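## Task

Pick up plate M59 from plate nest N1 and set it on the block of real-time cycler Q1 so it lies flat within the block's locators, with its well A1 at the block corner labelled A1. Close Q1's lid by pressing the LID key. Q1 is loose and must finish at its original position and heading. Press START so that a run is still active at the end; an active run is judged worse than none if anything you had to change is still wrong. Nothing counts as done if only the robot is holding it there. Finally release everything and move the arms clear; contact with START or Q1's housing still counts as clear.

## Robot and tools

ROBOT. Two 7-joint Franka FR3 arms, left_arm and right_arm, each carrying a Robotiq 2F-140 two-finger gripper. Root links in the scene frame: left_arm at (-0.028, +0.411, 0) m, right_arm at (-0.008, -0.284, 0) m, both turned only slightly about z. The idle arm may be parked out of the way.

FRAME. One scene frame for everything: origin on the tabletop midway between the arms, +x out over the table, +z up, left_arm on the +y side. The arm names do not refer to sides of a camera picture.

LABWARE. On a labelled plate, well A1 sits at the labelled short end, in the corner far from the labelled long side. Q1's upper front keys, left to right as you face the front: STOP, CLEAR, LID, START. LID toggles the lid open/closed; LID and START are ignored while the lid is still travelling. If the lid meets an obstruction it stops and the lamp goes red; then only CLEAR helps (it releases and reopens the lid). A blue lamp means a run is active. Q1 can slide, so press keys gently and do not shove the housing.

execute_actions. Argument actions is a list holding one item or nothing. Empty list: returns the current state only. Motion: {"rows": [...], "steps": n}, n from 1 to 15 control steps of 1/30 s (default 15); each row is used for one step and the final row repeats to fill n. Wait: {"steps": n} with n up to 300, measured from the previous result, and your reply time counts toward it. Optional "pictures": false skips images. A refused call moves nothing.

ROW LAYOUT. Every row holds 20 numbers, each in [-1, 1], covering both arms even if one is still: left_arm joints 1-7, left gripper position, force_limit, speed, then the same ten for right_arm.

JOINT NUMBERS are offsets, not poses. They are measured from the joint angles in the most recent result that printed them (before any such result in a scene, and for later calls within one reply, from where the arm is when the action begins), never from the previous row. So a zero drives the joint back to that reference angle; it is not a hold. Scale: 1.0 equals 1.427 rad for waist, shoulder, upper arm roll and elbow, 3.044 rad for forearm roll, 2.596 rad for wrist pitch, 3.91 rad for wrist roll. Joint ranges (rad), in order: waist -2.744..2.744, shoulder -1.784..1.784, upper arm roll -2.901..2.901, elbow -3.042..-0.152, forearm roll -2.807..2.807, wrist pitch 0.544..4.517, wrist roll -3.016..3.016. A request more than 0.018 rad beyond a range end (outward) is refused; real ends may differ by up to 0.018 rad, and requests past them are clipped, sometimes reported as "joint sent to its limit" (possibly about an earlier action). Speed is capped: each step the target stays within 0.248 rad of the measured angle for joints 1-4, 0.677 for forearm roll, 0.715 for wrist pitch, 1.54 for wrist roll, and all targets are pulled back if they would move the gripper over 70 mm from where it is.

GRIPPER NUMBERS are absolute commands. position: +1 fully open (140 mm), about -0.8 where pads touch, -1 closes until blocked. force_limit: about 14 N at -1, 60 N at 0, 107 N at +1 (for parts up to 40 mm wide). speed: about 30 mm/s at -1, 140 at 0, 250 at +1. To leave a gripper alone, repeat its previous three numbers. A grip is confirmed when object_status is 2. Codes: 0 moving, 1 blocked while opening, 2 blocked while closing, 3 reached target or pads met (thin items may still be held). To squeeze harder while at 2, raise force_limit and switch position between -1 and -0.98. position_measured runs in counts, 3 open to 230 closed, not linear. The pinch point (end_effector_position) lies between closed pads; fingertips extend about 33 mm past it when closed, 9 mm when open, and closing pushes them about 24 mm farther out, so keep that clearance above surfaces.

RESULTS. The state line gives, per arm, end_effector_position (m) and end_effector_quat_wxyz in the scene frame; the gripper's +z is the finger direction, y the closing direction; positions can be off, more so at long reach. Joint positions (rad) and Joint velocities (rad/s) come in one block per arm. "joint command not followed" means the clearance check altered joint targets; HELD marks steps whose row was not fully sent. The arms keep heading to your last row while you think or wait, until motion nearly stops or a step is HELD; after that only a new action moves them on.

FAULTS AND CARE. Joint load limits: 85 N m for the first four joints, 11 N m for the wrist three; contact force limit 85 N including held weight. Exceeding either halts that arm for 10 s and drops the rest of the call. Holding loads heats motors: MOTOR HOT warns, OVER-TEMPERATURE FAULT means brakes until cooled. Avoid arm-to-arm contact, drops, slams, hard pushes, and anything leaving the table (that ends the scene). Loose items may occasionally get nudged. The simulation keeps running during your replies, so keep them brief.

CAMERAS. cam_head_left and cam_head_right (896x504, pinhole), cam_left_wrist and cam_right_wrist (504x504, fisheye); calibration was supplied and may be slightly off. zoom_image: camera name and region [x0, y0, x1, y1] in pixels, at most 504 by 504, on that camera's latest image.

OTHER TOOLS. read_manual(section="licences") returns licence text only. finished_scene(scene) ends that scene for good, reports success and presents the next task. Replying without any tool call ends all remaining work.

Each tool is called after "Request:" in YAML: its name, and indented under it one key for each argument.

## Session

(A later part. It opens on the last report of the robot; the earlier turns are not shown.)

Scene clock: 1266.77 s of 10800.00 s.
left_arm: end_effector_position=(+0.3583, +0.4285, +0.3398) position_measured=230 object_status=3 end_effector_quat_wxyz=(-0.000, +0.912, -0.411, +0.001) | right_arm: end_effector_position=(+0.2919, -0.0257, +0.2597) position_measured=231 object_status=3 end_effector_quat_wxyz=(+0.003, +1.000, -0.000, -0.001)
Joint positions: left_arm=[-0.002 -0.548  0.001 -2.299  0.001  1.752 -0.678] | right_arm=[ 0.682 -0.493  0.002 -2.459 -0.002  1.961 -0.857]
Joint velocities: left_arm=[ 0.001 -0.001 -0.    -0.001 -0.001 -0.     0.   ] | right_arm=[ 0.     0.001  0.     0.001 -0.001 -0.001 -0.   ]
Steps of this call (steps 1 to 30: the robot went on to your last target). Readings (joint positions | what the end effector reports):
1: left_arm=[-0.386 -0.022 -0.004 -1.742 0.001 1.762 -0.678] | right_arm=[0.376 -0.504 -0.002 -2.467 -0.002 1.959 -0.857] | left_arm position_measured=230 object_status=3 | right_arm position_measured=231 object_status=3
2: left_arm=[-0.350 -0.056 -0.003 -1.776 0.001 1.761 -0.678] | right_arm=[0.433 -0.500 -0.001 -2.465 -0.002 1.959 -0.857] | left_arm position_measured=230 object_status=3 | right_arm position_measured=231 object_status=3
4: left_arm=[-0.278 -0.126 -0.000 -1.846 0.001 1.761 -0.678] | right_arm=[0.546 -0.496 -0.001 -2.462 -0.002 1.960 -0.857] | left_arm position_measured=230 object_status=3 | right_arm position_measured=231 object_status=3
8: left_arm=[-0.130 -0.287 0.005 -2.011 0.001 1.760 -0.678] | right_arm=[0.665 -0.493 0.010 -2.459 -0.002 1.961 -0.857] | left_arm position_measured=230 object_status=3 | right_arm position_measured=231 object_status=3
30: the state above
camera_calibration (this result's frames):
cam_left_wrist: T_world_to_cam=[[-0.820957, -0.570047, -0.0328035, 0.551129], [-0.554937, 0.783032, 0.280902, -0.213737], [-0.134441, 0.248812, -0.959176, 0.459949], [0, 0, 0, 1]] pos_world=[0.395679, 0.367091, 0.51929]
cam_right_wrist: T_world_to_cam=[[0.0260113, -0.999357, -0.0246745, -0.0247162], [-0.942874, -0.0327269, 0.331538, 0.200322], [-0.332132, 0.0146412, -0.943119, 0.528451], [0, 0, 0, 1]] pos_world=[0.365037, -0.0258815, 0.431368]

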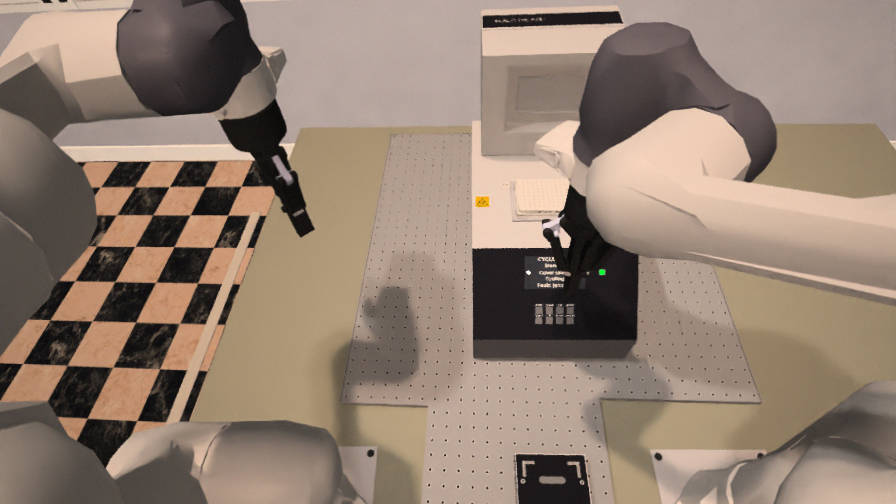

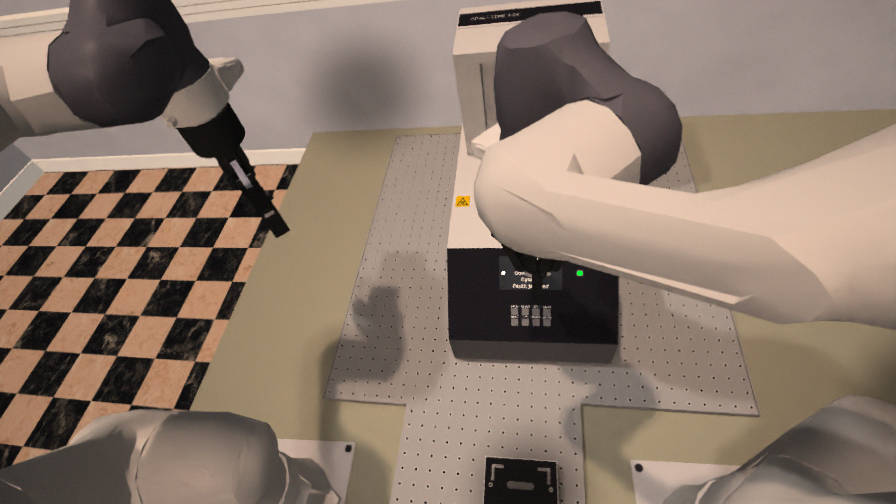

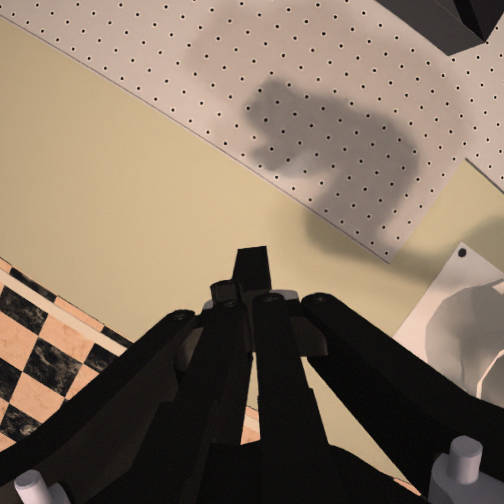

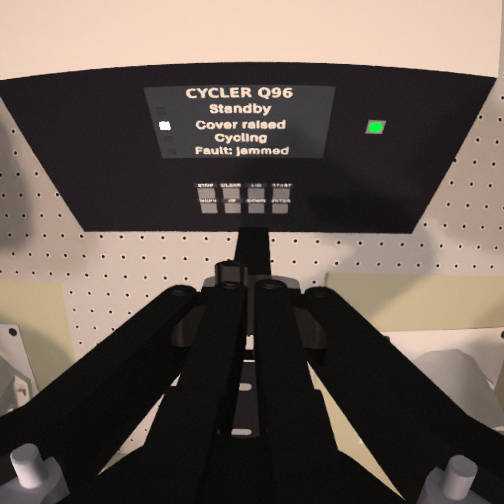

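Request:
execute_actions:
  actions:
    - {"rows": [ [0,0,0,0,0,0,0,-1,-1,0.6, 0.001,0.0006,0,-0.0074,0,0.0165,0,-1,-1,0], [0,0,0,0,0,0,0,-1,-1,0.6, 0.001,0.0019,0,-0.0175,0,0.0272,0,-1,-1,0], [0,0,0,0,0,0,0,-1,-1,0.6, 0.001,0.0040,0,-0.0286,0,0.0379,0,-1,-1,0], [0,0,0,0,0,0,0,-1,-1,0.6, 0.001,0.0071,0,-0.0406,0,0.0476,0,-1,-1,0], [0,0,0,0,0,0,0,-1,-1,0.6, 0.001,0.0109,0,-0.0521,0,0.0573,0,-1,-1,0], [0,0,0,0,0,0,0,-1,-1,0.6, 0.001,0.0155,0,-0.0631,0,0.0660,0,-1,-1,0], [0,0,0,0,0,0,0,-1,-1,0.6, 0.001,0.0208,0,-0.0735,0,0.0748,0,-1,-1,0], [0,0,0,0,0,0,0,-1,-1,0.6, 0.001,0.0270,0,-0.0834,0,0.0835,0,-1,-1,0], [0,0,0,0,0,0,0,-1,-1,0.6, 0.001,0.0339,0,-0.0928,0,0.0922,0,-1,-1,0], [0,0,0,0,0,0,0,-1,-1,0.6, 0.001,0.0407,0,-0.1008,0,0.1000,0,-1,-1,0], [0,0,0,0,0,0,0,-1,-1,0.6, 0.001,0.0471,0,-0.1074,0,0.1058,0,-1,-1,0], [0,0,0,0,0,0,0,-1,-1,0.6, 0.001,0.0530,0,-0.1128,0,0.1097,0,-1,-1,0], [0,0,0,0,0,0,0,-1,-1,0.6, 0.001,0.0575,0,-0.1165,0,0.1107,0,-1,-1,0], [0,0,0,0,0,0,0,-1,-1,0.6, 0.001,0.0578,0,-0.1168,0,0.1070,0,-1,-1,0], [0,0,0,0,0,0,0,-1,-1,0.6, 0.001,0.0578,0,-0.1168,0,0.0971,0,-1,-1,0] ], "steps": 15}
  pictures: false

Request:
execute_actions:
  actions:
    - {"steps": 15}

Scene clock: 1297.30 s of 10800.00 s.
left_arm: end_effector_position=(+0.3582, +0.4285, +0.3397) position_measured=230 object_status=3 end_effector_quat_wxyz=(-0.000, +0.912, -0.411, +0.001) | right_arm: end_effector_position=(+0.2878, -0.0292, +0.1756) position_measured=231 object_status=3 end_effector_quat_wxyz=(+0.005, +1.000, +0.000, -0.004)
Joint positions: left_arm=[-0.002 -0.548  0.001 -2.299  0.001  1.752 -0.678] | right_arm=[ 0.682 -0.415  0.002 -2.618 -0.002  2.189 -0.857]
Joint velocities: left_arm=[ 0.001  0.     0.    -0.     0.    -0.001 -0.001] | right_arm=[-0.001  0.115 -0.    -0.123  0.001  0.097  0.001]
Steps of this call (steps 1 to 15: the robot went on to your last target; steps 16 to 90: nothing new was sent; then 27.03 s passed at rest; steps 91 to 105: all 15 steps of this action). Readings (joint positions | what the end effector reports):
91: left_arm=[-0.002 -0.548 0.001 -2.299 0.001 1.752 -0.678] | right_arm=[0.682 -0.492 0.002 -2.460 -0.002 1.967 -0.857] | left_arm position_measured=230 object_status=3 | right_arm position_measured=231 object_status=3
92: left_arm=[-0.002 -0.548 0.001 -2.299 0.001 1.752 -0.678] | right_arm=[0.682 -0.493 0.002 -2.466 -0.002 1.978 -0.857] | left_arm position_measured=230 object_status=3 | right_arm position_measured=231 object_status=3
94: left_arm=[-0.002 -0.548 0.001 -2.299 0.001 1.752 -0.678] | right_arm=[0.682 -0.492 0.002 -2.486 -0.002 2.008 -0.857] | left_arm position_measured=230 object_status=3 | right_arm position_measured=231 object_status=3
98: left_arm=[-0.002 -0.548 0.001 -2.299 0.001 1.752 -0.678] | right_arm=[0.682 -0.473 0.002 -2.543 -0.002 2.083 -0.857] | left_arm position_measured=230 object_status=3 | right_arm position_measured=231 object_status=3
105: the state above

Scene clock: 1297.80 s of 10800.00 s.
left_arm: end_effector_position=(+0.3582, +0.4285, +0.3397) position_measured=230 object_status=3 end_effector_quat_wxyz=(-0.000, +0.912, -0.411, +0.001) | right_arm: end_effector_position=(+0.2896, -0.0276, +0.1728) position_measured=231 object_status=3 end_effector_quat_wxyz=(+0.003, +1.000, +0.000, -0.001)
Joint positions: left_arm=[-0.002 -0.548  0.001 -2.299  0.001  1.752 -0.678] | right_arm=[ 0.682 -0.411  0.002 -2.624 -0.002  2.207 -0.857]
Joint velocities: left_arm=[-0.    -0.001  0.001  0.001 -0.001  0.001 -0.001] | right_arm=[-0.002 -0.     0.001  0.    -0.     0.006 -0.   ]
Steps of this call (steps 1 to 15: the robot went on to your last target). Readings (joint positions | what the end effector reports):
1: left_arm=[-0.002 -0.548 0.001 -2.299 0.001 1.752 -0.678] | right_arm=[0.682 -0.413 0.002 -2.621 -0.002 2.192 -0.857] | left_arm position_measured=230 object_status=3 | right_arm position_measured=231 object_status=3
2: left_arm=[-0.002 -0.548 0.001 -2.299 0.001 1.752 -0.678] | right_arm=[0.682 -0.411 0.002 -2.623 -0.002 2.194 -0.857] | left_arm position_measured=230 object_status=3 | right_arm position_measured=231 object_status=3
4: left_arm=[-0.002 -0.548 0.001 -2.299 0.001 1.752 -0.678] | right_arm=[0.682 -0.411 0.002 -2.624 -0.002 2.199 -0.857] | left_arm position_measured=230 object_status=3 | right_arm position_measured=231 object_status=3
8: left_arm=[-0.002 -0.548 0.001 -2.299 0.001 1.752 -0.678] | right_arm=[0.682 -0.411 0.002 -2.624 -0.002 2.204 -0.857] | left_arm position_measured=230 object_status=3 | right_arm position_measured=231 object_status=3
15: the state above
camera_calibration (this result's frames):
cam_left_wrist: T_world_to_cam=[[-0.820953, -0.570056, -0.032742, 0.551037], [-0.55491, 0.782999, 0.281047, -0.213809], [-0.134575, 0.248895, -0.959135, 0.459862], [0, 0, 0, 1]] pos_world=[0.395616, 0.367077, 0.519202]
cam_right_wrist: T_world_to_cam=[[0.0264721, -0.99934, -0.0248885, -0.0288246], [-0.942741, -0.0332379, 0.331866, 0.226728], [-0.332474, 0.0146782, -0.942998, 0.445793], [0, 0, 0, 1]] pos_world=[0.362723, -0.027813, 0.344421]

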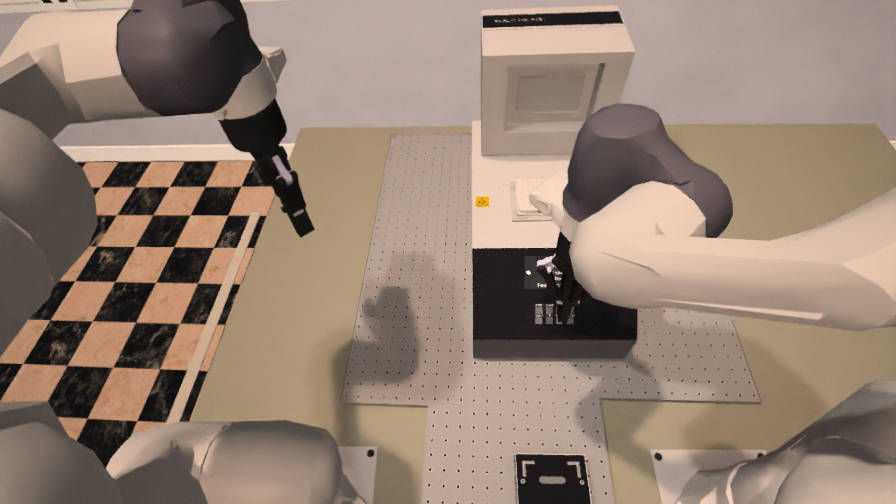

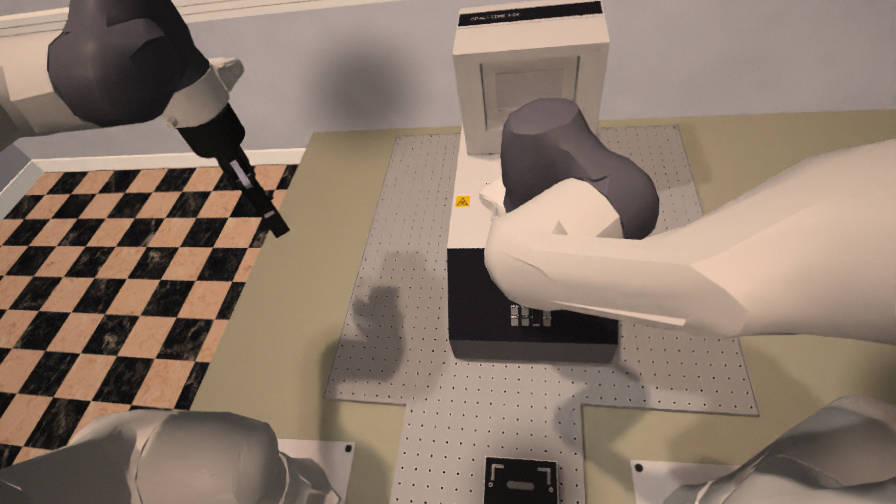

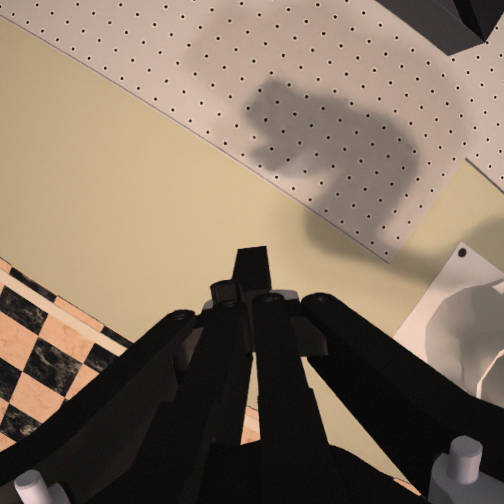

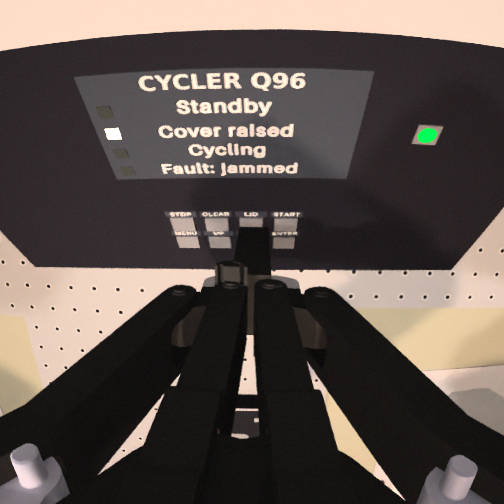

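Request:
execute_actions:
  actions:
    - {"rows": [ [0,0,0,0,0,0,0,-1,-1,0.6, 0.001,0.0009,0,-0.0012,0,0.0050,0,-1,-1,0], [0,0,0,0,0,0,0,-1,-1,0.6, 0.001,0.0018,0,-0.0023,0,0.0063,0,-1,-1,0], [0,0,0,0,0,0,0,-1,-1,0.6, 0.001,0.0026,0,-0.0035,0,0.0076,0,-1,-1,0], [0,0,0,0,0,0,0,-1,-1,0.6, 0.001,0.0035,0,-0.0046,0,0.0089,0,-1,-1,0], [0,0,0,0,0,0,0,-1,-1,0.6, 0.001,0.0044,0,-0.0058,0,0.0101,0,-1,-1,0], [0,0,0,0,0,0,0,-1,-1,0.6, 0.001,0.0053,0,-0.0070,0,0.0113,0,-1,-1,0], [0,0,0,0,0,0,0,-1,-1,0.6, 0.001,0.0062,0,-0.0081,0,0.0125,0,-1,-1,0], [0,0,0,0,0,0,0,-1,-1,0.6, 0.001,0.0070,0,-0.0093,0,0.0137,0,-1,-1,0], [0,0,0,0,0,0,0,-1,-1,0.6, 0.001,0.0079,0,-0.0104,0,0.0147,0,-1,-1,0], [0,0,0,0,0,0,0,-1,-1,0.6, 0.001,0.0088,0,-0.0116,0,0.0153,0,-1,-1,0], [0,0,0,0,0,0,0,-1,-1,0.6, 0.001,0.0088,0,-0.0116,0,0.0150,0,-1,-1,0], [0,0,0,0,0,0,0,-1,-1,0.6, 0.001,0.0088,0,-0.0116,0,0.0142,0,-1,-1,0], [0,0,0,0,0,0,0,-1,-1,0.6, 0.001,0.0088,0,-0.0116,0,0.0133,0,-1,-1,0] ], "steps": 15}
  pictures: false

Request:
execute_actions:
  actions:
    - {"rows": [ [0,0,0,0,0,0,0,-1,-1,0.6, 0,-0.002,0,0.003,0,-0.005,0,-1,-1,0], [0,0,0,0,0,0,0,-1,-1,0.6, 0,-0.003,0,0.005,0,-0.007,0,-1,-1,0], [0,0,0,0,0,0,0,-1,-1,0.6, 0,-0.004,0,0.0065,0,-0.009,0,-1,-1,0], [0,0,0,0,0,0,0,-1,-1,0.6, 0,-0.005,0,0.008,0,-0.0105,0,-1,-1,0], [0,0,0,0,0,0,0,-1,-1,0.6, 0,-0.006,0,0.0095,0,-0.012,0,-1,-1,0], [0,0,0,0,0,0,0,-1,-1,0.6, 0,-0.007,0,0.011,0,-0.0135,0,-1,-1,0], [0,0,0,0,0,0,0,-1,-1,0.6, 0,-0.008,0,0.0125,0,-0.015,0,-1,-1,0], [0,0,0,0,0,0,0,-1,-1,0.6, 0,-0.009,0,0.014,0,-0.016,0,-1,-1,0], [0,0,0,0,0,0,0,-1,-1,0.6, 0,-0.010,0,0.0155,0,-0.017,0,-1,-1,0], [0,0,0,0,0,0,0,-1,-1,0.6, 0,-0.010,0,0.0155,0,-0.017,0,-1,-1,0], [0,0,0,0,0,0,0,-1,-1,0.6, 0,-0.010,0,0.0155,0,-0.016,0,-1,-1,0], [0,0,0,0,0,0,0,-1,-1,0.6, 0,-0.010,0,0.0155,0,-0.015,0,-1,-1,0] ], "steps": 15}

Scene clock: 1320.07 s of 10800.00 s.
left_arm: end_effector_position=(+0.3582, +0.4285, +0.3397) position_measured=230 object_status=3 end_effector_quat_wxyz=(-0.000, +0.912, -0.411, +0.001) | right_arm: end_effector_position=(+0.2907, -0.0265, +0.1676) position_measured=231 object_status=3 end_effector_quat_wxyz=(+0.000, +1.000, +0.000, +0.001)
Joint positions: left_arm=[-0.002 -0.548  0.001 -2.299  0.001  1.752 -0.678] | right_arm=[ 0.682 -0.404  0.002 -2.634 -0.002  2.231 -0.857]
Joint velocities: left_arm=[ 0.     0.    -0.    -0.     0.001  0.     0.001] | right_arm=[-0.    -0.001 -0.001 -0.     0.     0.001 -0.   ]
Steps of this call (steps 1 to 15: the robot went on to your last target; steps 16 to 90: nothing new was sent; then 18.77 s passed at rest; steps 91 to 105: all 15 steps of this action). Readings (joint positions | what the end effector reports):
91: left_arm=[-0.002 -0.548 0.001 -2.299 0.001 1.752 -0.678] | right_arm=[0.682 -0.411 0.002 -2.624 -0.002 2.209 -0.857] | left_arm position_measured=230 object_status=3 | right_arm position_measured=231 object_status=3
92: left_arm=[-0.002 -0.548 0.001 -2.299 0.001 1.752 -0.678] | right_arm=[0.682 -0.411 0.002 -2.624 -0.002 2.211 -0.857] | left_arm position_measured=230 object_status=3 | right_arm position_measured=231 object_status=3
94: left_arm=[-0.002 -0.548 0.001 -2.299 0.001 1.752 -0.678] | right_arm=[0.682 -0.410 0.002 -2.625 -0.002 2.216 -0.857] | left_arm position_measured=230 object_status=3 | right_arm position_measured=231 object_status=3
98: left_arm=[-0.002 -0.548 0.001 -2.299 0.001 1.752 -0.678] | right_arm=[0.682 -0.406 0.002 -2.631 -0.002 2.226 -0.857] | left_arm position_measured=230 object_status=3 | right_arm position_measured=231 object_status=3
105: the state above

Scene clock: 1320.57 s of 10800.00 s.
left_arm: end_effector_position=(+0.3582, +0.4285, +0.3397) position_measured=230 object_status=3 end_effector_quat_wxyz=(-0.000, +0.912, -0.411, +0.001) | right_arm: end_effector_position=(+0.2918, -0.0256, +0.1785) position_measured=231 object_status=3 end_effector_quat_wxyz=(+0.000, +1.000, +0.000, +0.001)
Joint positions: left_arm=[-0.002 -0.548  0.001 -2.299  0.001  1.752 -0.678] | right_arm=[ 0.682 -0.416  0.002 -2.614 -0.002  2.199 -0.857]
Joint velocities: left_arm=[-0.001  0.001  0.001  0.     0.001  0.    -0.   ] | right_arm=[ 0.001 -0.    -0.     0.001  0.    -0.013 -0.002]
Steps of this call (steps 1 to 15: all 15 steps of this action). Readings (joint positions | what the end effector reports):
1: left_arm=[-0.002 -0.548 0.001 -2.299 0.001 1.752 -0.678] | right_arm=[0.682 -0.404 0.002 -2.633 -0.002 2.229 -0.857] | left_arm position_measured=230 object_status=3 | right_arm position_measured=231 object_status=3
2: left_arm=[-0.002 -0.548 0.001 -2.299 0.001 1.752 -0.678] | right_arm=[0.682 -0.405 0.002 -2.632 -0.002 2.227 -0.857] | left_arm position_measured=230 object_status=3 | right_arm position_measured=231 object_status=3
4: left_arm=[-0.002 -0.548 0.001 -2.299 0.001 1.752 -0.678] | right_arm=[0.682 -0.407 0.002 -2.629 -0.002 2.221 -0.857] | left_arm position_measured=230 object_status=3 | right_arm position_measured=231 object_status=3
8: left_arm=[-0.002 -0.548 0.001 -2.299 0.001 1.752 -0.678] | right_arm=[0.682 -0.411 0.002 -2.621 -0.002 2.209 -0.857] | left_arm position_measured=230 object_status=3 | right_arm position_measured=231 object_status=3
15: the state above
camera_calibration (this result's frames):
cam_left_wrist: T_world_to_cam=[[-0.820953, -0.570056, -0.032742, 0.551037], [-0.55491, 0.782999, 0.281047, -0.213809], [-0.134575, 0.248895, -0.959135, 0.459861], [0, 0, 0, 1]] pos_world=[0.395616, 0.367077, 0.519202]
cam_right_wrist: T_world_to_cam=[[0.0267888, -0.999205, -0.0295191, -0.0259895], [-0.944563, -0.0349683, 0.326462, 0.228439], [-0.327234, 0.0191371, -0.944749, 0.450823], [0, 0, 0, 1]] pos_world=[0.363996, -0.0266082, 0.350571]

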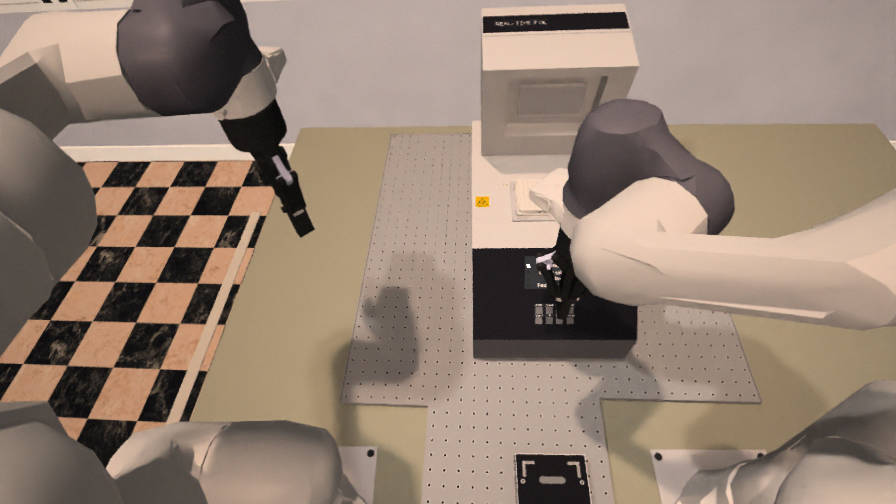

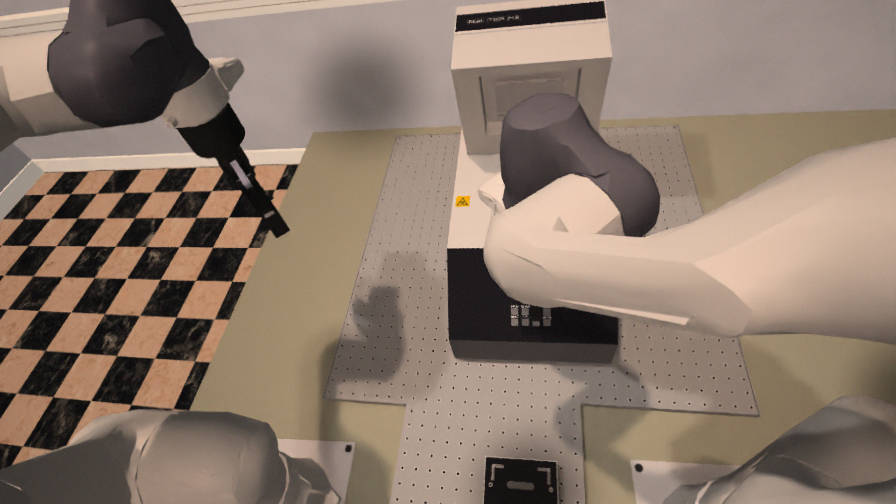

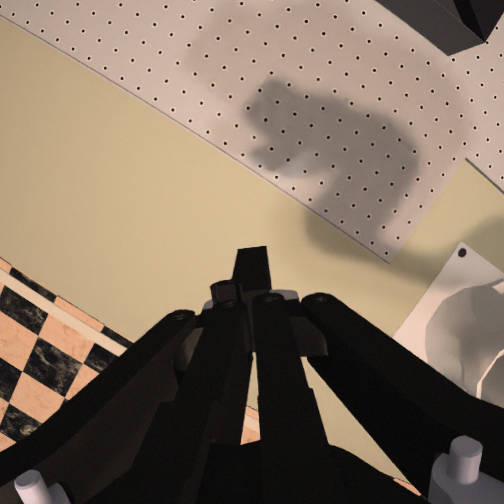

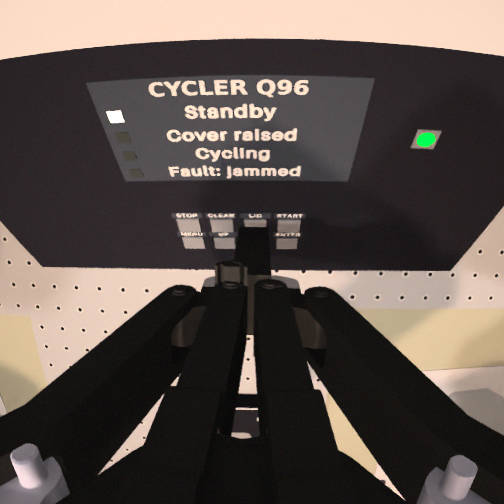

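Request:
execute_actions:
  actions:
    - {"rows": [ [0,0,0,0,0,0,0,-1,-1,0.6, -0.002,-0.004,0,0.000,0,0,-0.003,-1,-1,0], [0,0,0,0,0,0,0,-1,-1,0.6, -0.005,-0.007,0,-0.002,0,0,-0.005,-1,-1,0], [0,0,0,0,0,0,0,-1,-1,0.6, -0.008,-0.010,0,-0.005,0,0,-0.007,-1,-1,0], [0,0,0,0,0,0,0,-1,-1,0.6, -0.011,-0.013,0,-0.008,0,0,-0.008,-1,-1,0], [0,0,0,0,0,0,0,-1,-1,0.6, -0.014,-0.016,0,-0.011,0,0.001,-0.009,-1,-1,0], [0,0,0,0,0,0,0,-1,-1,0.6, -0.017,-0.019,0,-0.014,0,0.001,-0.010,-1,-1,0], [0,0,0,0,0,0,0,-1,-1,0.6, -0.020,-0.021,0,-0.017,0,0.002,-0.011,-1,-1,0], [0,0,0,0,0,0,0,-1,-1,0.6, -0.023,-0.023,0,-0.020,0,0.002,-0.012,-1,-1,0], [0,0,0,0,0,0,0,-1,-1,0.6, -0.025,-0.0245,0,-0.023,0,0.003,-0.013,-1,-1,0], [0,0,0,0,0,0,0,-1,-1,0.6, -0.0265,-0.0256,0,-0.026,0,0.003,-0.013,-1,-1,0], [0,0,0,0,0,0,0,-1,-1,0.6, -0.0275,-0.0256,0,-0.028,0,0.003,-0.013,-1,-1,0], [0,0,0,0,0,0,0,-1,-1,0.6, -0.0275,-0.0256,0,-0.030,0,0.003,-0.012,-1,-1,0], [0,0,0,0,0,0,0,-1,-1,0.6, -0.0275,-0.0256,0,-0.0317,0,0.003,-0.0108,-1,-1,0] ], "steps": 15}
  pictures: false

Request:
execute_actions:
  actions:
    - {"steps": 12}

Scene clock: 1352.50 s of 10800.00 s.
left_arm: end_effector_position=(+0.3582, +0.4285, +0.3397) position_measured=230 object_status=3 end_effector_quat_wxyz=(-0.000, +0.912, -0.411, +0.001) | right_arm: end_effector_position=(+0.2906, -0.0453, +0.1737) position_measured=231 object_status=3 end_effector_quat_wxyz=(+0.002, +1.000, -0.003, -0.000)
Joint positions: left_arm=[-0.002 -0.548  0.001 -2.299  0.001  1.752 -0.678] | right_arm=[ 0.645 -0.45   0.002 -2.655 -0.002  2.201 -0.887]
Joint velocities: left_arm=[-0.001 -0.     0.001  0.001 -0.001 -0.001 -0.   ] | right_arm=[-0.01  -0.001 -0.    -0.043  0.001  0.002 -0.025]
Steps of this call (steps 1 to 15: the robot went on to your last target; steps 16 to 380: nothing new was sent; then 18.77 s passed at rest; steps 381 to 395: all 15 steps of this action). Readings (joint positions | what the end effector reports):
381: left_arm=[-0.002 -0.548 0.001 -2.299 0.001 1.752 -0.678] | right_arm=[0.682 -0.417 0.002 -2.614 -0.002 2.197 -0.858] | left_arm position_measured=230 object_status=3 | right_arm position_measured=231 object_status=3
382: left_arm=[-0.002 -0.548 0.001 -2.299 0.001 1.752 -0.678] | right_arm=[0.681 -0.418 0.002 -2.614 -0.002 2.197 -0.859] | left_arm position_measured=230 object_status=3 | right_arm position_measured=231 object_status=3
384: left_arm=[-0.002 -0.548 0.001 -2.299 0.001 1.752 -0.678] | right_arm=[0.675 -0.425 0.002 -2.618 -0.002 2.197 -0.863] | left_arm position_measured=230 object_status=3 | right_arm position_measured=231 object_status=3
388: left_arm=[-0.002 -0.548 0.001 -2.299 0.001 1.752 -0.678] | right_arm=[0.660 -0.440 0.002 -2.632 -0.002 2.198 -0.874] | left_arm position_measured=230 object_status=3 | right_arm position_measured=231 object_status=3
395: the state above

Scene clock: 1352.90 s of 10800.00 s.
left_arm: end_effector_position=(+0.3582, +0.4285, +0.3397) position_measured=230 object_status=3 end_effector_quat_wxyz=(-0.000, +0.912, -0.411, +0.001) | right_arm: end_effector_position=(+0.2902, -0.0459, +0.1730) position_measured=231 object_status=3 end_effector_quat_wxyz=(+0.002, +1.000, -0.001, -0.001)
Joint positions: left_arm=[-0.002 -0.548  0.001 -2.299  0.001  1.752 -0.678] | right_arm=[ 0.645 -0.451  0.002 -2.657 -0.002  2.203 -0.892]
Joint velocities: left_arm=[ 0.     0.001  0.001 -0.001 -0.    -0.     0.001] | right_arm=[-0.     0.     0.    -0.001 -0.     0.001 -0.007]
Steps of this call (steps 1 to 12: the robot went on to your last target). Readings (joint positions | what the end effector reports):
1: left_arm=[-0.002 -0.548 0.001 -2.299 0.001 1.752 -0.678] | right_arm=[0.645 -0.450 0.002 -2.656 -0.002 2.201 -0.887] | left_arm position_measured=230 object_status=3 | right_arm position_measured=231 object_status=3
2: left_arm=[-0.002 -0.548 0.001 -2.299 0.001 1.752 -0.678] | right_arm=[0.645 -0.450 0.002 -2.656 -0.002 2.202 -0.888] | left_arm position_measured=230 object_status=3 | right_arm position_measured=231 object_status=3
4: left_arm=[-0.002 -0.548 0.001 -2.299 0.001 1.752 -0.678] | right_arm=[0.645 -0.450 0.002 -2.657 -0.002 2.202 -0.889] | left_arm position_measured=230 object_status=3 | right_arm position_measured=231 object_status=3
8: left_arm=[-0.002 -0.548 0.001 -2.299 0.001 1.752 -0.678] | right_arm=[0.645 -0.451 0.002 -2.657 -0.002 2.202 -0.891] | left_arm position_measured=230 object_status=3 | right_arm position_measured=231 object_status=3
12: the state above
camera_calibration (this result's frames):
cam_left_wrist: T_world_to_cam=[[-0.820953, -0.570056, -0.0327419, 0.551036], [-0.55491, 0.782999, 0.281047, -0.213809], [-0.134576, 0.248895, -0.959135, 0.459861], [0, 0, 0, 1]] pos_world=[0.395616, 0.367077, 0.519202]
cam_right_wrist: T_world_to_cam=[[0.0243102, -0.999366, -0.0260225, -0.0463288], [-0.94324, -0.0315537, 0.330609, 0.227135], [-0.331221, 0.0165083, -0.943409, 0.446241], [0, 0, 0, 1]] pos_world=[0.363173, -0.0464992, 0.344689]

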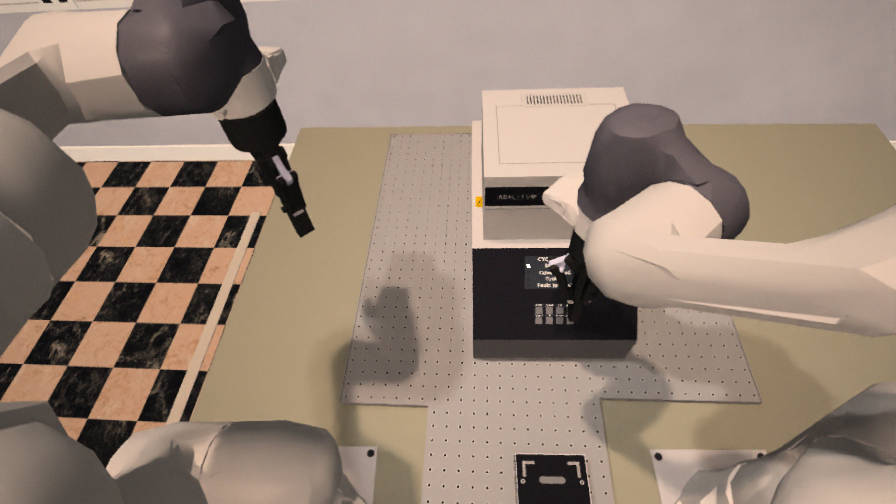

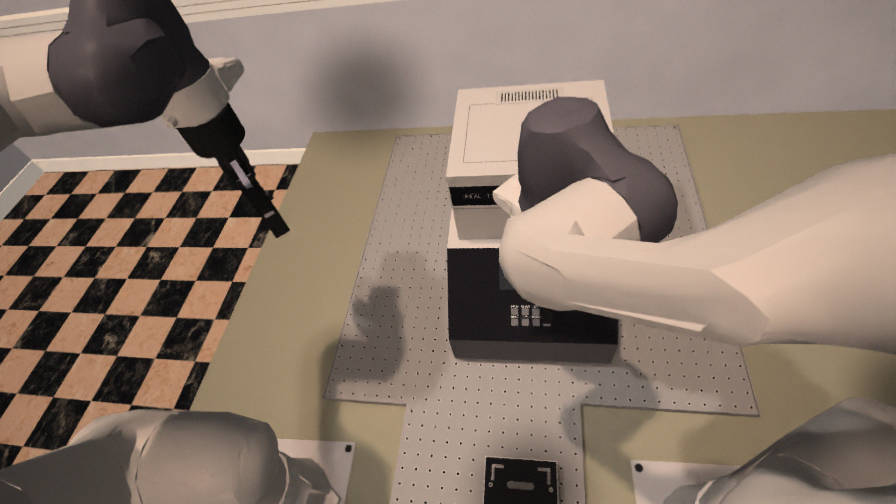

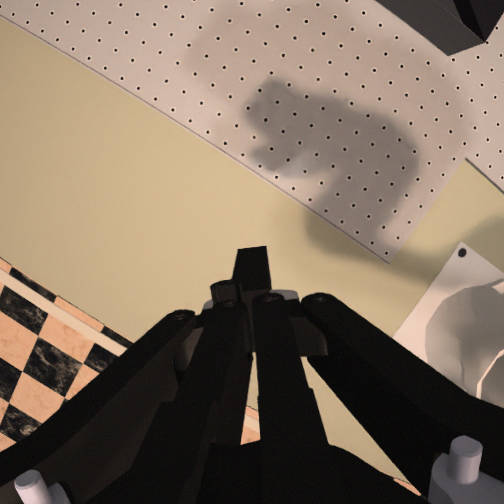

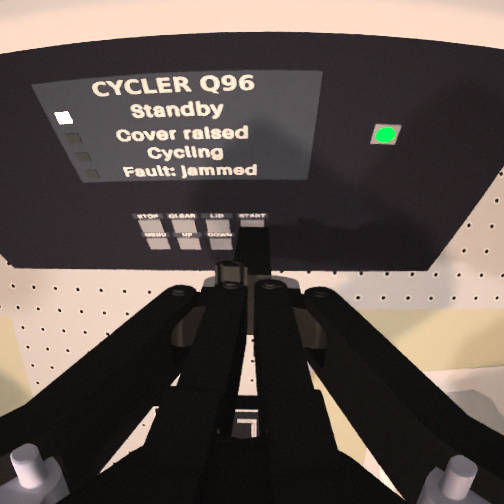

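Request:
execute_actions:
  actions: []

Scene clock: 1389.60 s of 10800.00 s.
left_arm: end_effector_position=(+0.3582, +0.4285, +0.3397) position_measured=230 object_status=3 end_effector_quat_wxyz=(-0.000, +0.912, -0.411, +0.001) | right_arm: end_effector_position=(+0.2903, -0.0459, +0.1730) position_measured=231 object_status=3 end_effector_quat_wxyz=(+0.002, +1.000, -0.000, -0.001)
Joint positions: left_arm=[-0.002 -0.548  0.001 -2.299  0.001  1.752 -0.678] | right_arm=[ 0.644 -0.451  0.002 -2.657 -0.002  2.203 -0.894]
Joint velocities: left_arm=[ 0.     0.001 -0.001 -0.    -0.     0.    -0.001] | right_arm=[ 0.     0.    -0.001 -0.001 -0.     0.001 -0.   ]
Steps of this call (steps 1 to 15: the robot went on to your last target; steps 16 to 90: nothing new was sent; then 33.70 s passed at rest). Readings (joint positions | what the end effector reports):
1: left_arm=[-0.002 -0.548 0.001 -2.299 0.001 1.752 -0.678] | right_arm=[0.645 -0.451 0.002 -2.657 -0.002 2.203 -0.892] | left_arm position_measured=230 object_status=3 | right_arm position_measured=231 object_status=3
2: left_arm=[-0.002 -0.548 0.001 -2.299 0.001 1.752 -0.678] | right_arm=[0.645 -0.451 0.002 -2.657 -0.002 2.203 -0.893] | left_arm position_measured=230 object_status=3 | right_arm position_measured=231 object_status=3
4: left_arm=[-0.002 -0.548 0.001 -2.299 0.001 1.752 -0.678] | right_arm=[0.645 -0.451 0.002 -2.657 -0.002 2.203 -0.893] | left_arm position_measured=230 object_status=3 | right_arm position_measured=231 object_status=3
8: left_arm=[-0.002 -0.548 0.001 -2.299 0.001 1.752 -0.678] | right_arm=[0.645 -0.451 0.002 -2.657 -0.002 2.203 -0.893] | left_arm position_measured=230 object_status=3 | right_arm position_measured=231 object_status=3
90: the state above
All arms were judged still, so your last target was given up. Only a new action makes them travel on or press farther. Fingers that are still opening or closing keep moving.
camera_calibration (this result's frames):
cam_left_wrist: T_world_to_cam=[[-0.820953, -0.570056, -0.032742, 0.551036], [-0.55491, 0.782999, 0.281047, -0.213809], [-0.134575, 0.248895, -0.959135, 0.459861], [0, 0, 0, 1]] pos_world=[0.395616, 0.367077, 0.519202]
cam_right_wrist: T_world_to_cam=[[0.0262373, -0.999313, -0.0261663, -0.0468799], [-0.943235, -0.0334173, 0.330441, 0.227114], [-0.331089, 0.016011, -0.943464, 0.446196], [0, 0, 0, 1]] pos_world=[0.363182, -0.0464022, 0.344695]

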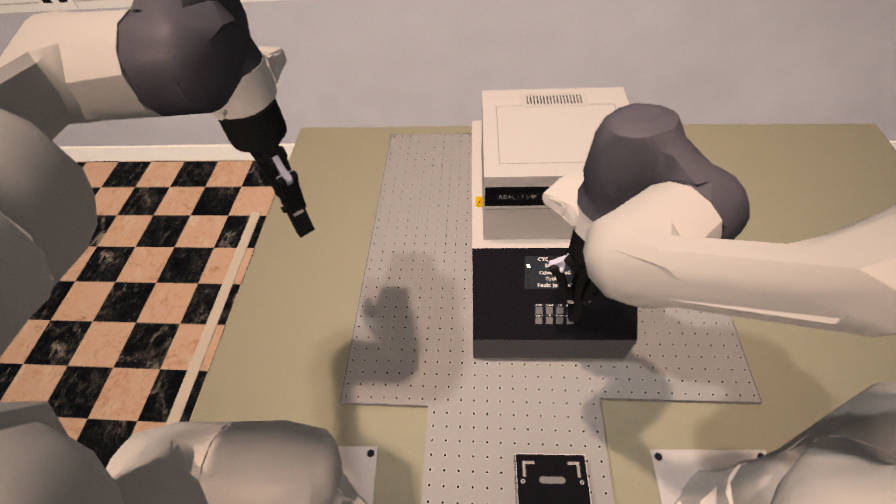

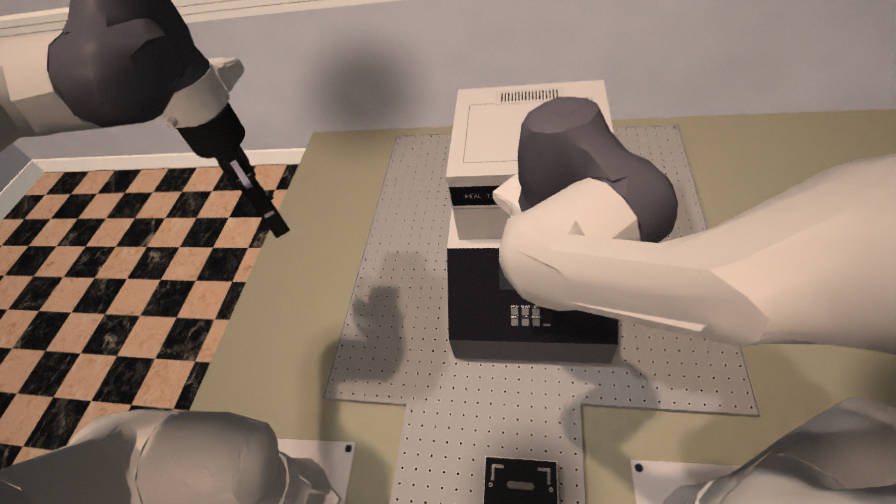

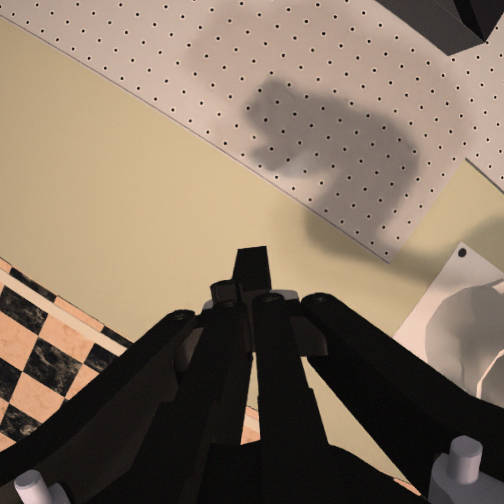

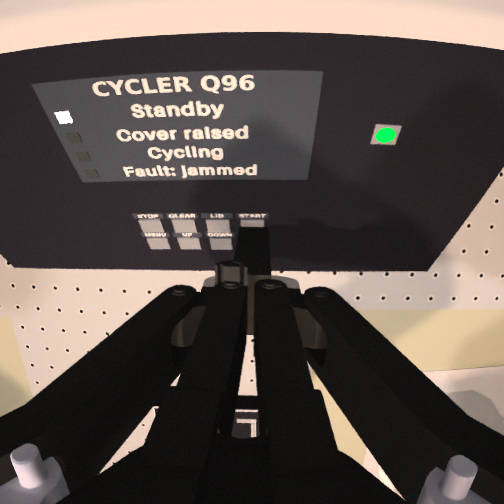

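Request:
execute_actions:
  actions:
    - {"rows": [ [0,0,0,0,0,0,0,-1,-1,0.6, 0,0.0016,0,-0.0012,0,0.004,0,-1,-1,0], [0,0,0,0,0,0,0,-1,-1,0.6, 0,0.0025,0,-0.0023,0,0.0052,0,-1,-1,0], [0,0,0,0,0,0,0,-1,-1,0.6, 0,0.0034,0,-0.0035,0,0.0064,0,-1,-1,0], [0,0,0,0,0,0,0,-1,-1,0.6, 0,0.0043,0,-0.0046,0,0.0076,0,-1,-1,0], [0,0,0,0,0,0,0,-1,-1,0.6, 0,0.0052,0,-0.0058,0,0.0088,0,-1,-1,0], [0,0,0,0,0,0,0,-1,-1,0.6, 0,0.0060,0,-0.0070,0,0.0100,0,-1,-1,0], [0,0,0,0,0,0,0,-1,-1,0.6, 0,0.0069,0,-0.0081,0,0.0112,0,-1,-1,0], [0,0,0,0,0,0,0,-1,-1,0.6, 0,0.0078,0,-0.0093,0,0.0124,0,-1,-1,0], [0,0,0,0,0,0,0,-1,-1,0.6, 0,0.0087,0,-0.0104,0,0.0136,0,-1,-1,0], [0,0,0,0,0,0,0,-1,-1,0.6, 0,0.0095,0,-0.0116,0,0.0145,0,-1,-1,0], [0,0,0,0,0,0,0,-1,-1,0.6, 0,0.0095,0,-0.0116,0,0.0135,0,-1,-1,0], [0,0,0,0,0,0,0,-1,-1,0.6, 0,0.0095,0,-0.0116,0,0.0125,0,-1,-1,0] ], "steps": 15}
  pictures: false

Request:
execute_actions:
  actions:
    - {"rows": [ [0,0,0,0,0,0,0,-1,-1,0.6, 0,0,0,0,0,0,0,-1,-1,0], [0,0,0,0,0,0,0,-1,-1,0.6, 0,0,0,0,0,-0.002,0,-1,-1,0], [0,0,0,0,0,0,0,-1,-1,0.6, 0,-0.001,0,0.0015,0,-0.004,0,-1,-1,0], [0,0,0,0,0,0,0,-1,-1,0.6, 0,-0.002,0,0.003,0,-0.006,0,-1,-1,0], [0,0,0,0,0,0,0,-1,-1,0.6, 0,-0.003,0,0.0047,0,-0.008,0,-1,-1,0], [0,0,0,0,0,0,0,-1,-1,0.6, 0,-0.004,0,0.0062,0,-0.010,0,-1,-1,0], [0,0,0,0,0,0,0,-1,-1,0.6, 0,-0.005,0,0.0078,0,-0.0115,0,-1,-1,0], [0,0,0,0,0,0,0,-1,-1,0.6, 0,-0.006,0,0.0093,0,-0.013,0,-1,-1,0], [0,0,0,0,0,0,0,-1,-1,0.6, 0,-0.007,0,0.0109,0,-0.0145,0,-1,-1,0], [0,0,0,0,0,0,0,-1,-1,0.6, 0,-0.008,0,0.0124,0,-0.016,0,-1,-1,0], [0,0,0,0,0,0,0,-1,-1,0.6, 0,-0.009,0,0.014,0,-0.017,0,-1,-1,0], [0,0,0,0,0,0,0,-1,-1,0.6, 0,-0.010,0,0.0155,0,-0.016,0,-1,-1,0], [0,0,0,0,0,0,0,-1,-1,0.6, 0,-0.010,0,0.0155,0,-0.015,0,-1,-1,0] ], "steps": 15}

Scene clock: 1416.03 s of 10800.00 s.
left_arm: end_effector_position=(+0.3582, +0.4285, +0.3397) position_measured=230 object_status=3 end_effector_quat_wxyz=(-0.000, +0.912, -0.411, +0.001) | right_arm: end_effector_position=(+0.2908, -0.0455, +0.1677) position_measured=231 object_status=3 end_effector_quat_wxyz=(+0.001, +1.000, -0.000, +0.001)
Joint positions: left_arm=[-0.002 -0.548  0.001 -2.299  0.001  1.752 -0.678] | right_arm=[ 0.644 -0.443  0.002 -2.667 -0.002  2.223 -0.894]
Joint velocities: left_arm=[-0.001  0.     0.    -0.001 -0.001  0.     0.001] | right_arm=[ 0.001 -0.     0.     0.     0.     0.001  0.   ]
Steps of this call (steps 1 to 90: nothing new was sent; then 22.93 s passed at rest; steps 91 to 105: all 15 steps of this action). Readings (joint positions | what the end effector reports):
91: left_arm=[-0.002 -0.548 0.001 -2.299 0.001 1.752 -0.678] | right_arm=[0.644 -0.451 0.002 -2.657 -0.002 2.204 -0.894] | left_arm position_measured=230 object_status=3 | right_arm position_measured=231 object_status=3
92: left_arm=[-0.002 -0.548 0.001 -2.299 0.001 1.752 -0.678] | right_arm=[0.644 -0.451 0.002 -2.657 -0.002 2.205 -0.894] | left_arm position_measured=230 object_status=3 | right_arm position_measured=231 object_status=3
94: left_arm=[-0.002 -0.548 0.001 -2.299 0.001 1.752 -0.678] | right_arm=[0.644 -0.449 0.002 -2.659 -0.002 2.209 -0.894] | left_arm position_measured=230 object_status=3 | right_arm position_measured=231 object_status=3
98: left_arm=[-0.002 -0.548 0.001 -2.299 0.001 1.752 -0.678] | right_arm=[0.644 -0.445 0.002 -2.665 -0.002 2.219 -0.894] | left_arm position_measured=230 object_status=3 | right_arm position_measured=231 object_status=3
105: the state above

Scene clock: 1416.53 s of 10800.00 s.
left_arm: end_effector_position=(+0.3582, +0.4285, +0.3397) position_measured=230 object_status=3 end_effector_quat_wxyz=(-0.000, +0.912, -0.411, +0.001) | right_arm: end_effector_position=(+0.2920, -0.0446, +0.1782) position_measured=231 object_status=3 end_effector_quat_wxyz=(+0.001, +1.000, -0.000, +0.001)
Joint positions: left_arm=[-0.002 -0.548  0.001 -2.299  0.001  1.752 -0.678] | right_arm=[ 0.645 -0.455  0.002 -2.647 -0.002  2.193 -0.894]
Joint velocities: left_arm=[-0.001  0.     0.001  0.001 -0.001  0.    -0.   ] | right_arm=[-0.    -0.015 -0.001  0.02   0.    -0.022 -0.   ]
Steps of this call (steps 1 to 15: all 15 steps of this action). Readings (joint positions | what the end effector reports):
1: left_arm=[-0.002 -0.548 0.001 -2.299 0.001 1.752 -0.678] | right_arm=[0.644 -0.444 0.002 -2.667 -0.002 2.222 -0.894] | left_arm position_measured=230 object_status=3 | right_arm position_measured=231 object_status=3
2: left_arm=[-0.002 -0.548 0.001 -2.299 0.001 1.752 -0.678] | right_arm=[0.644 -0.444 0.002 -2.667 -0.002 2.222 -0.894] | left_arm position_measured=230 object_status=3 | right_arm position_measured=231 object_status=3
4: left_arm=[-0.002 -0.548 0.001 -2.299 0.001 1.752 -0.678] | right_arm=[0.644 -0.445 0.002 -2.665 -0.002 2.219 -0.894] | left_arm position_measured=230 object_status=3 | right_arm position_measured=231 object_status=3
8: left_arm=[-0.002 -0.548 0.001 -2.299 0.001 1.752 -0.678] | right_arm=[0.645 -0.447 0.002 -2.660 -0.002 2.208 -0.894] | left_arm position_measured=230 object_status=3 | right_arm position_measured=231 object_status=3
15: the state above
camera_calibration (this result's frames):
cam_left_wrist: T_world_to_cam=[[-0.820953, -0.570056, -0.0327421, 0.551037], [-0.55491, 0.782999, 0.281047, -0.213809], [-0.134575, 0.248895, -0.959135, 0.459861], [0, 0, 0, 1]] pos_world=[0.395616, 0.367077, 0.519202]
cam_right_wrist: T_world_to_cam=[[0.026368, -0.999236, -0.0288414, -0.0449595], [-0.944379, -0.0343605, 0.327059, 0.227936], [-0.3278, 0.0186133, -0.944564, 0.451051], [0, 0, 0, 1]] pos_world=[0.364299, -0.0454887, 0.350201]

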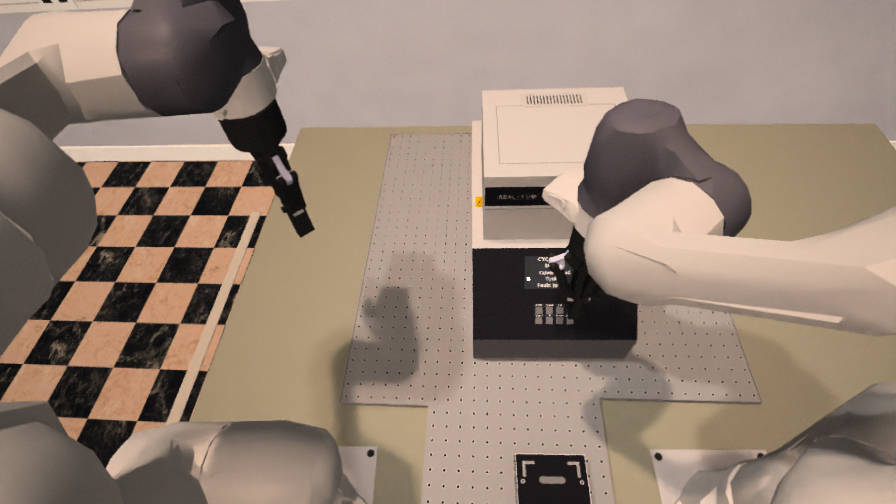

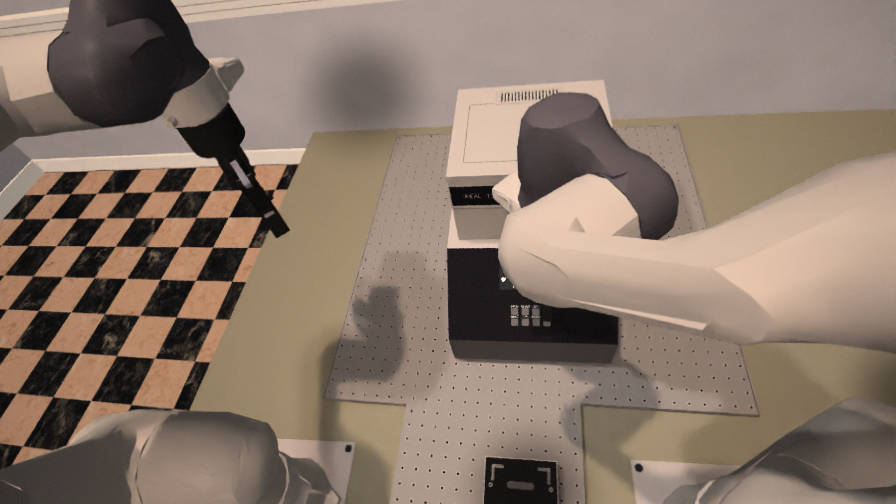

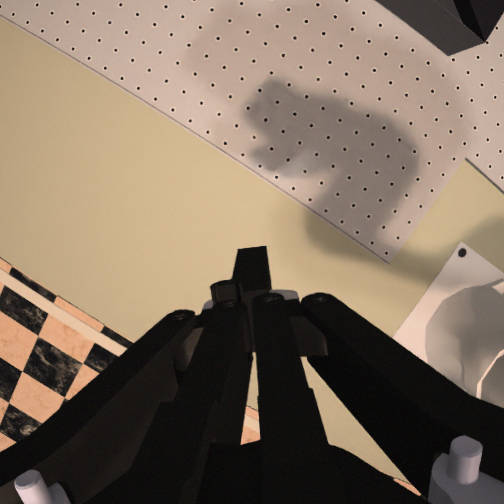

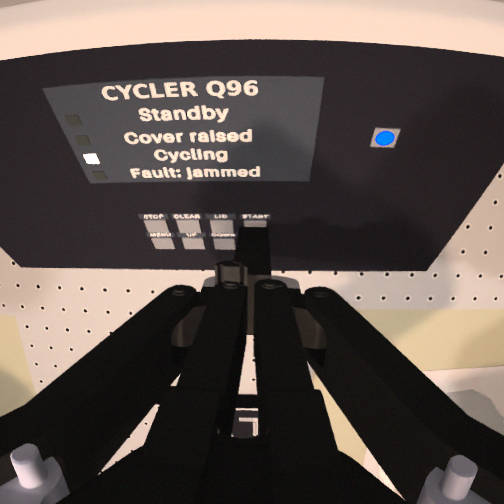

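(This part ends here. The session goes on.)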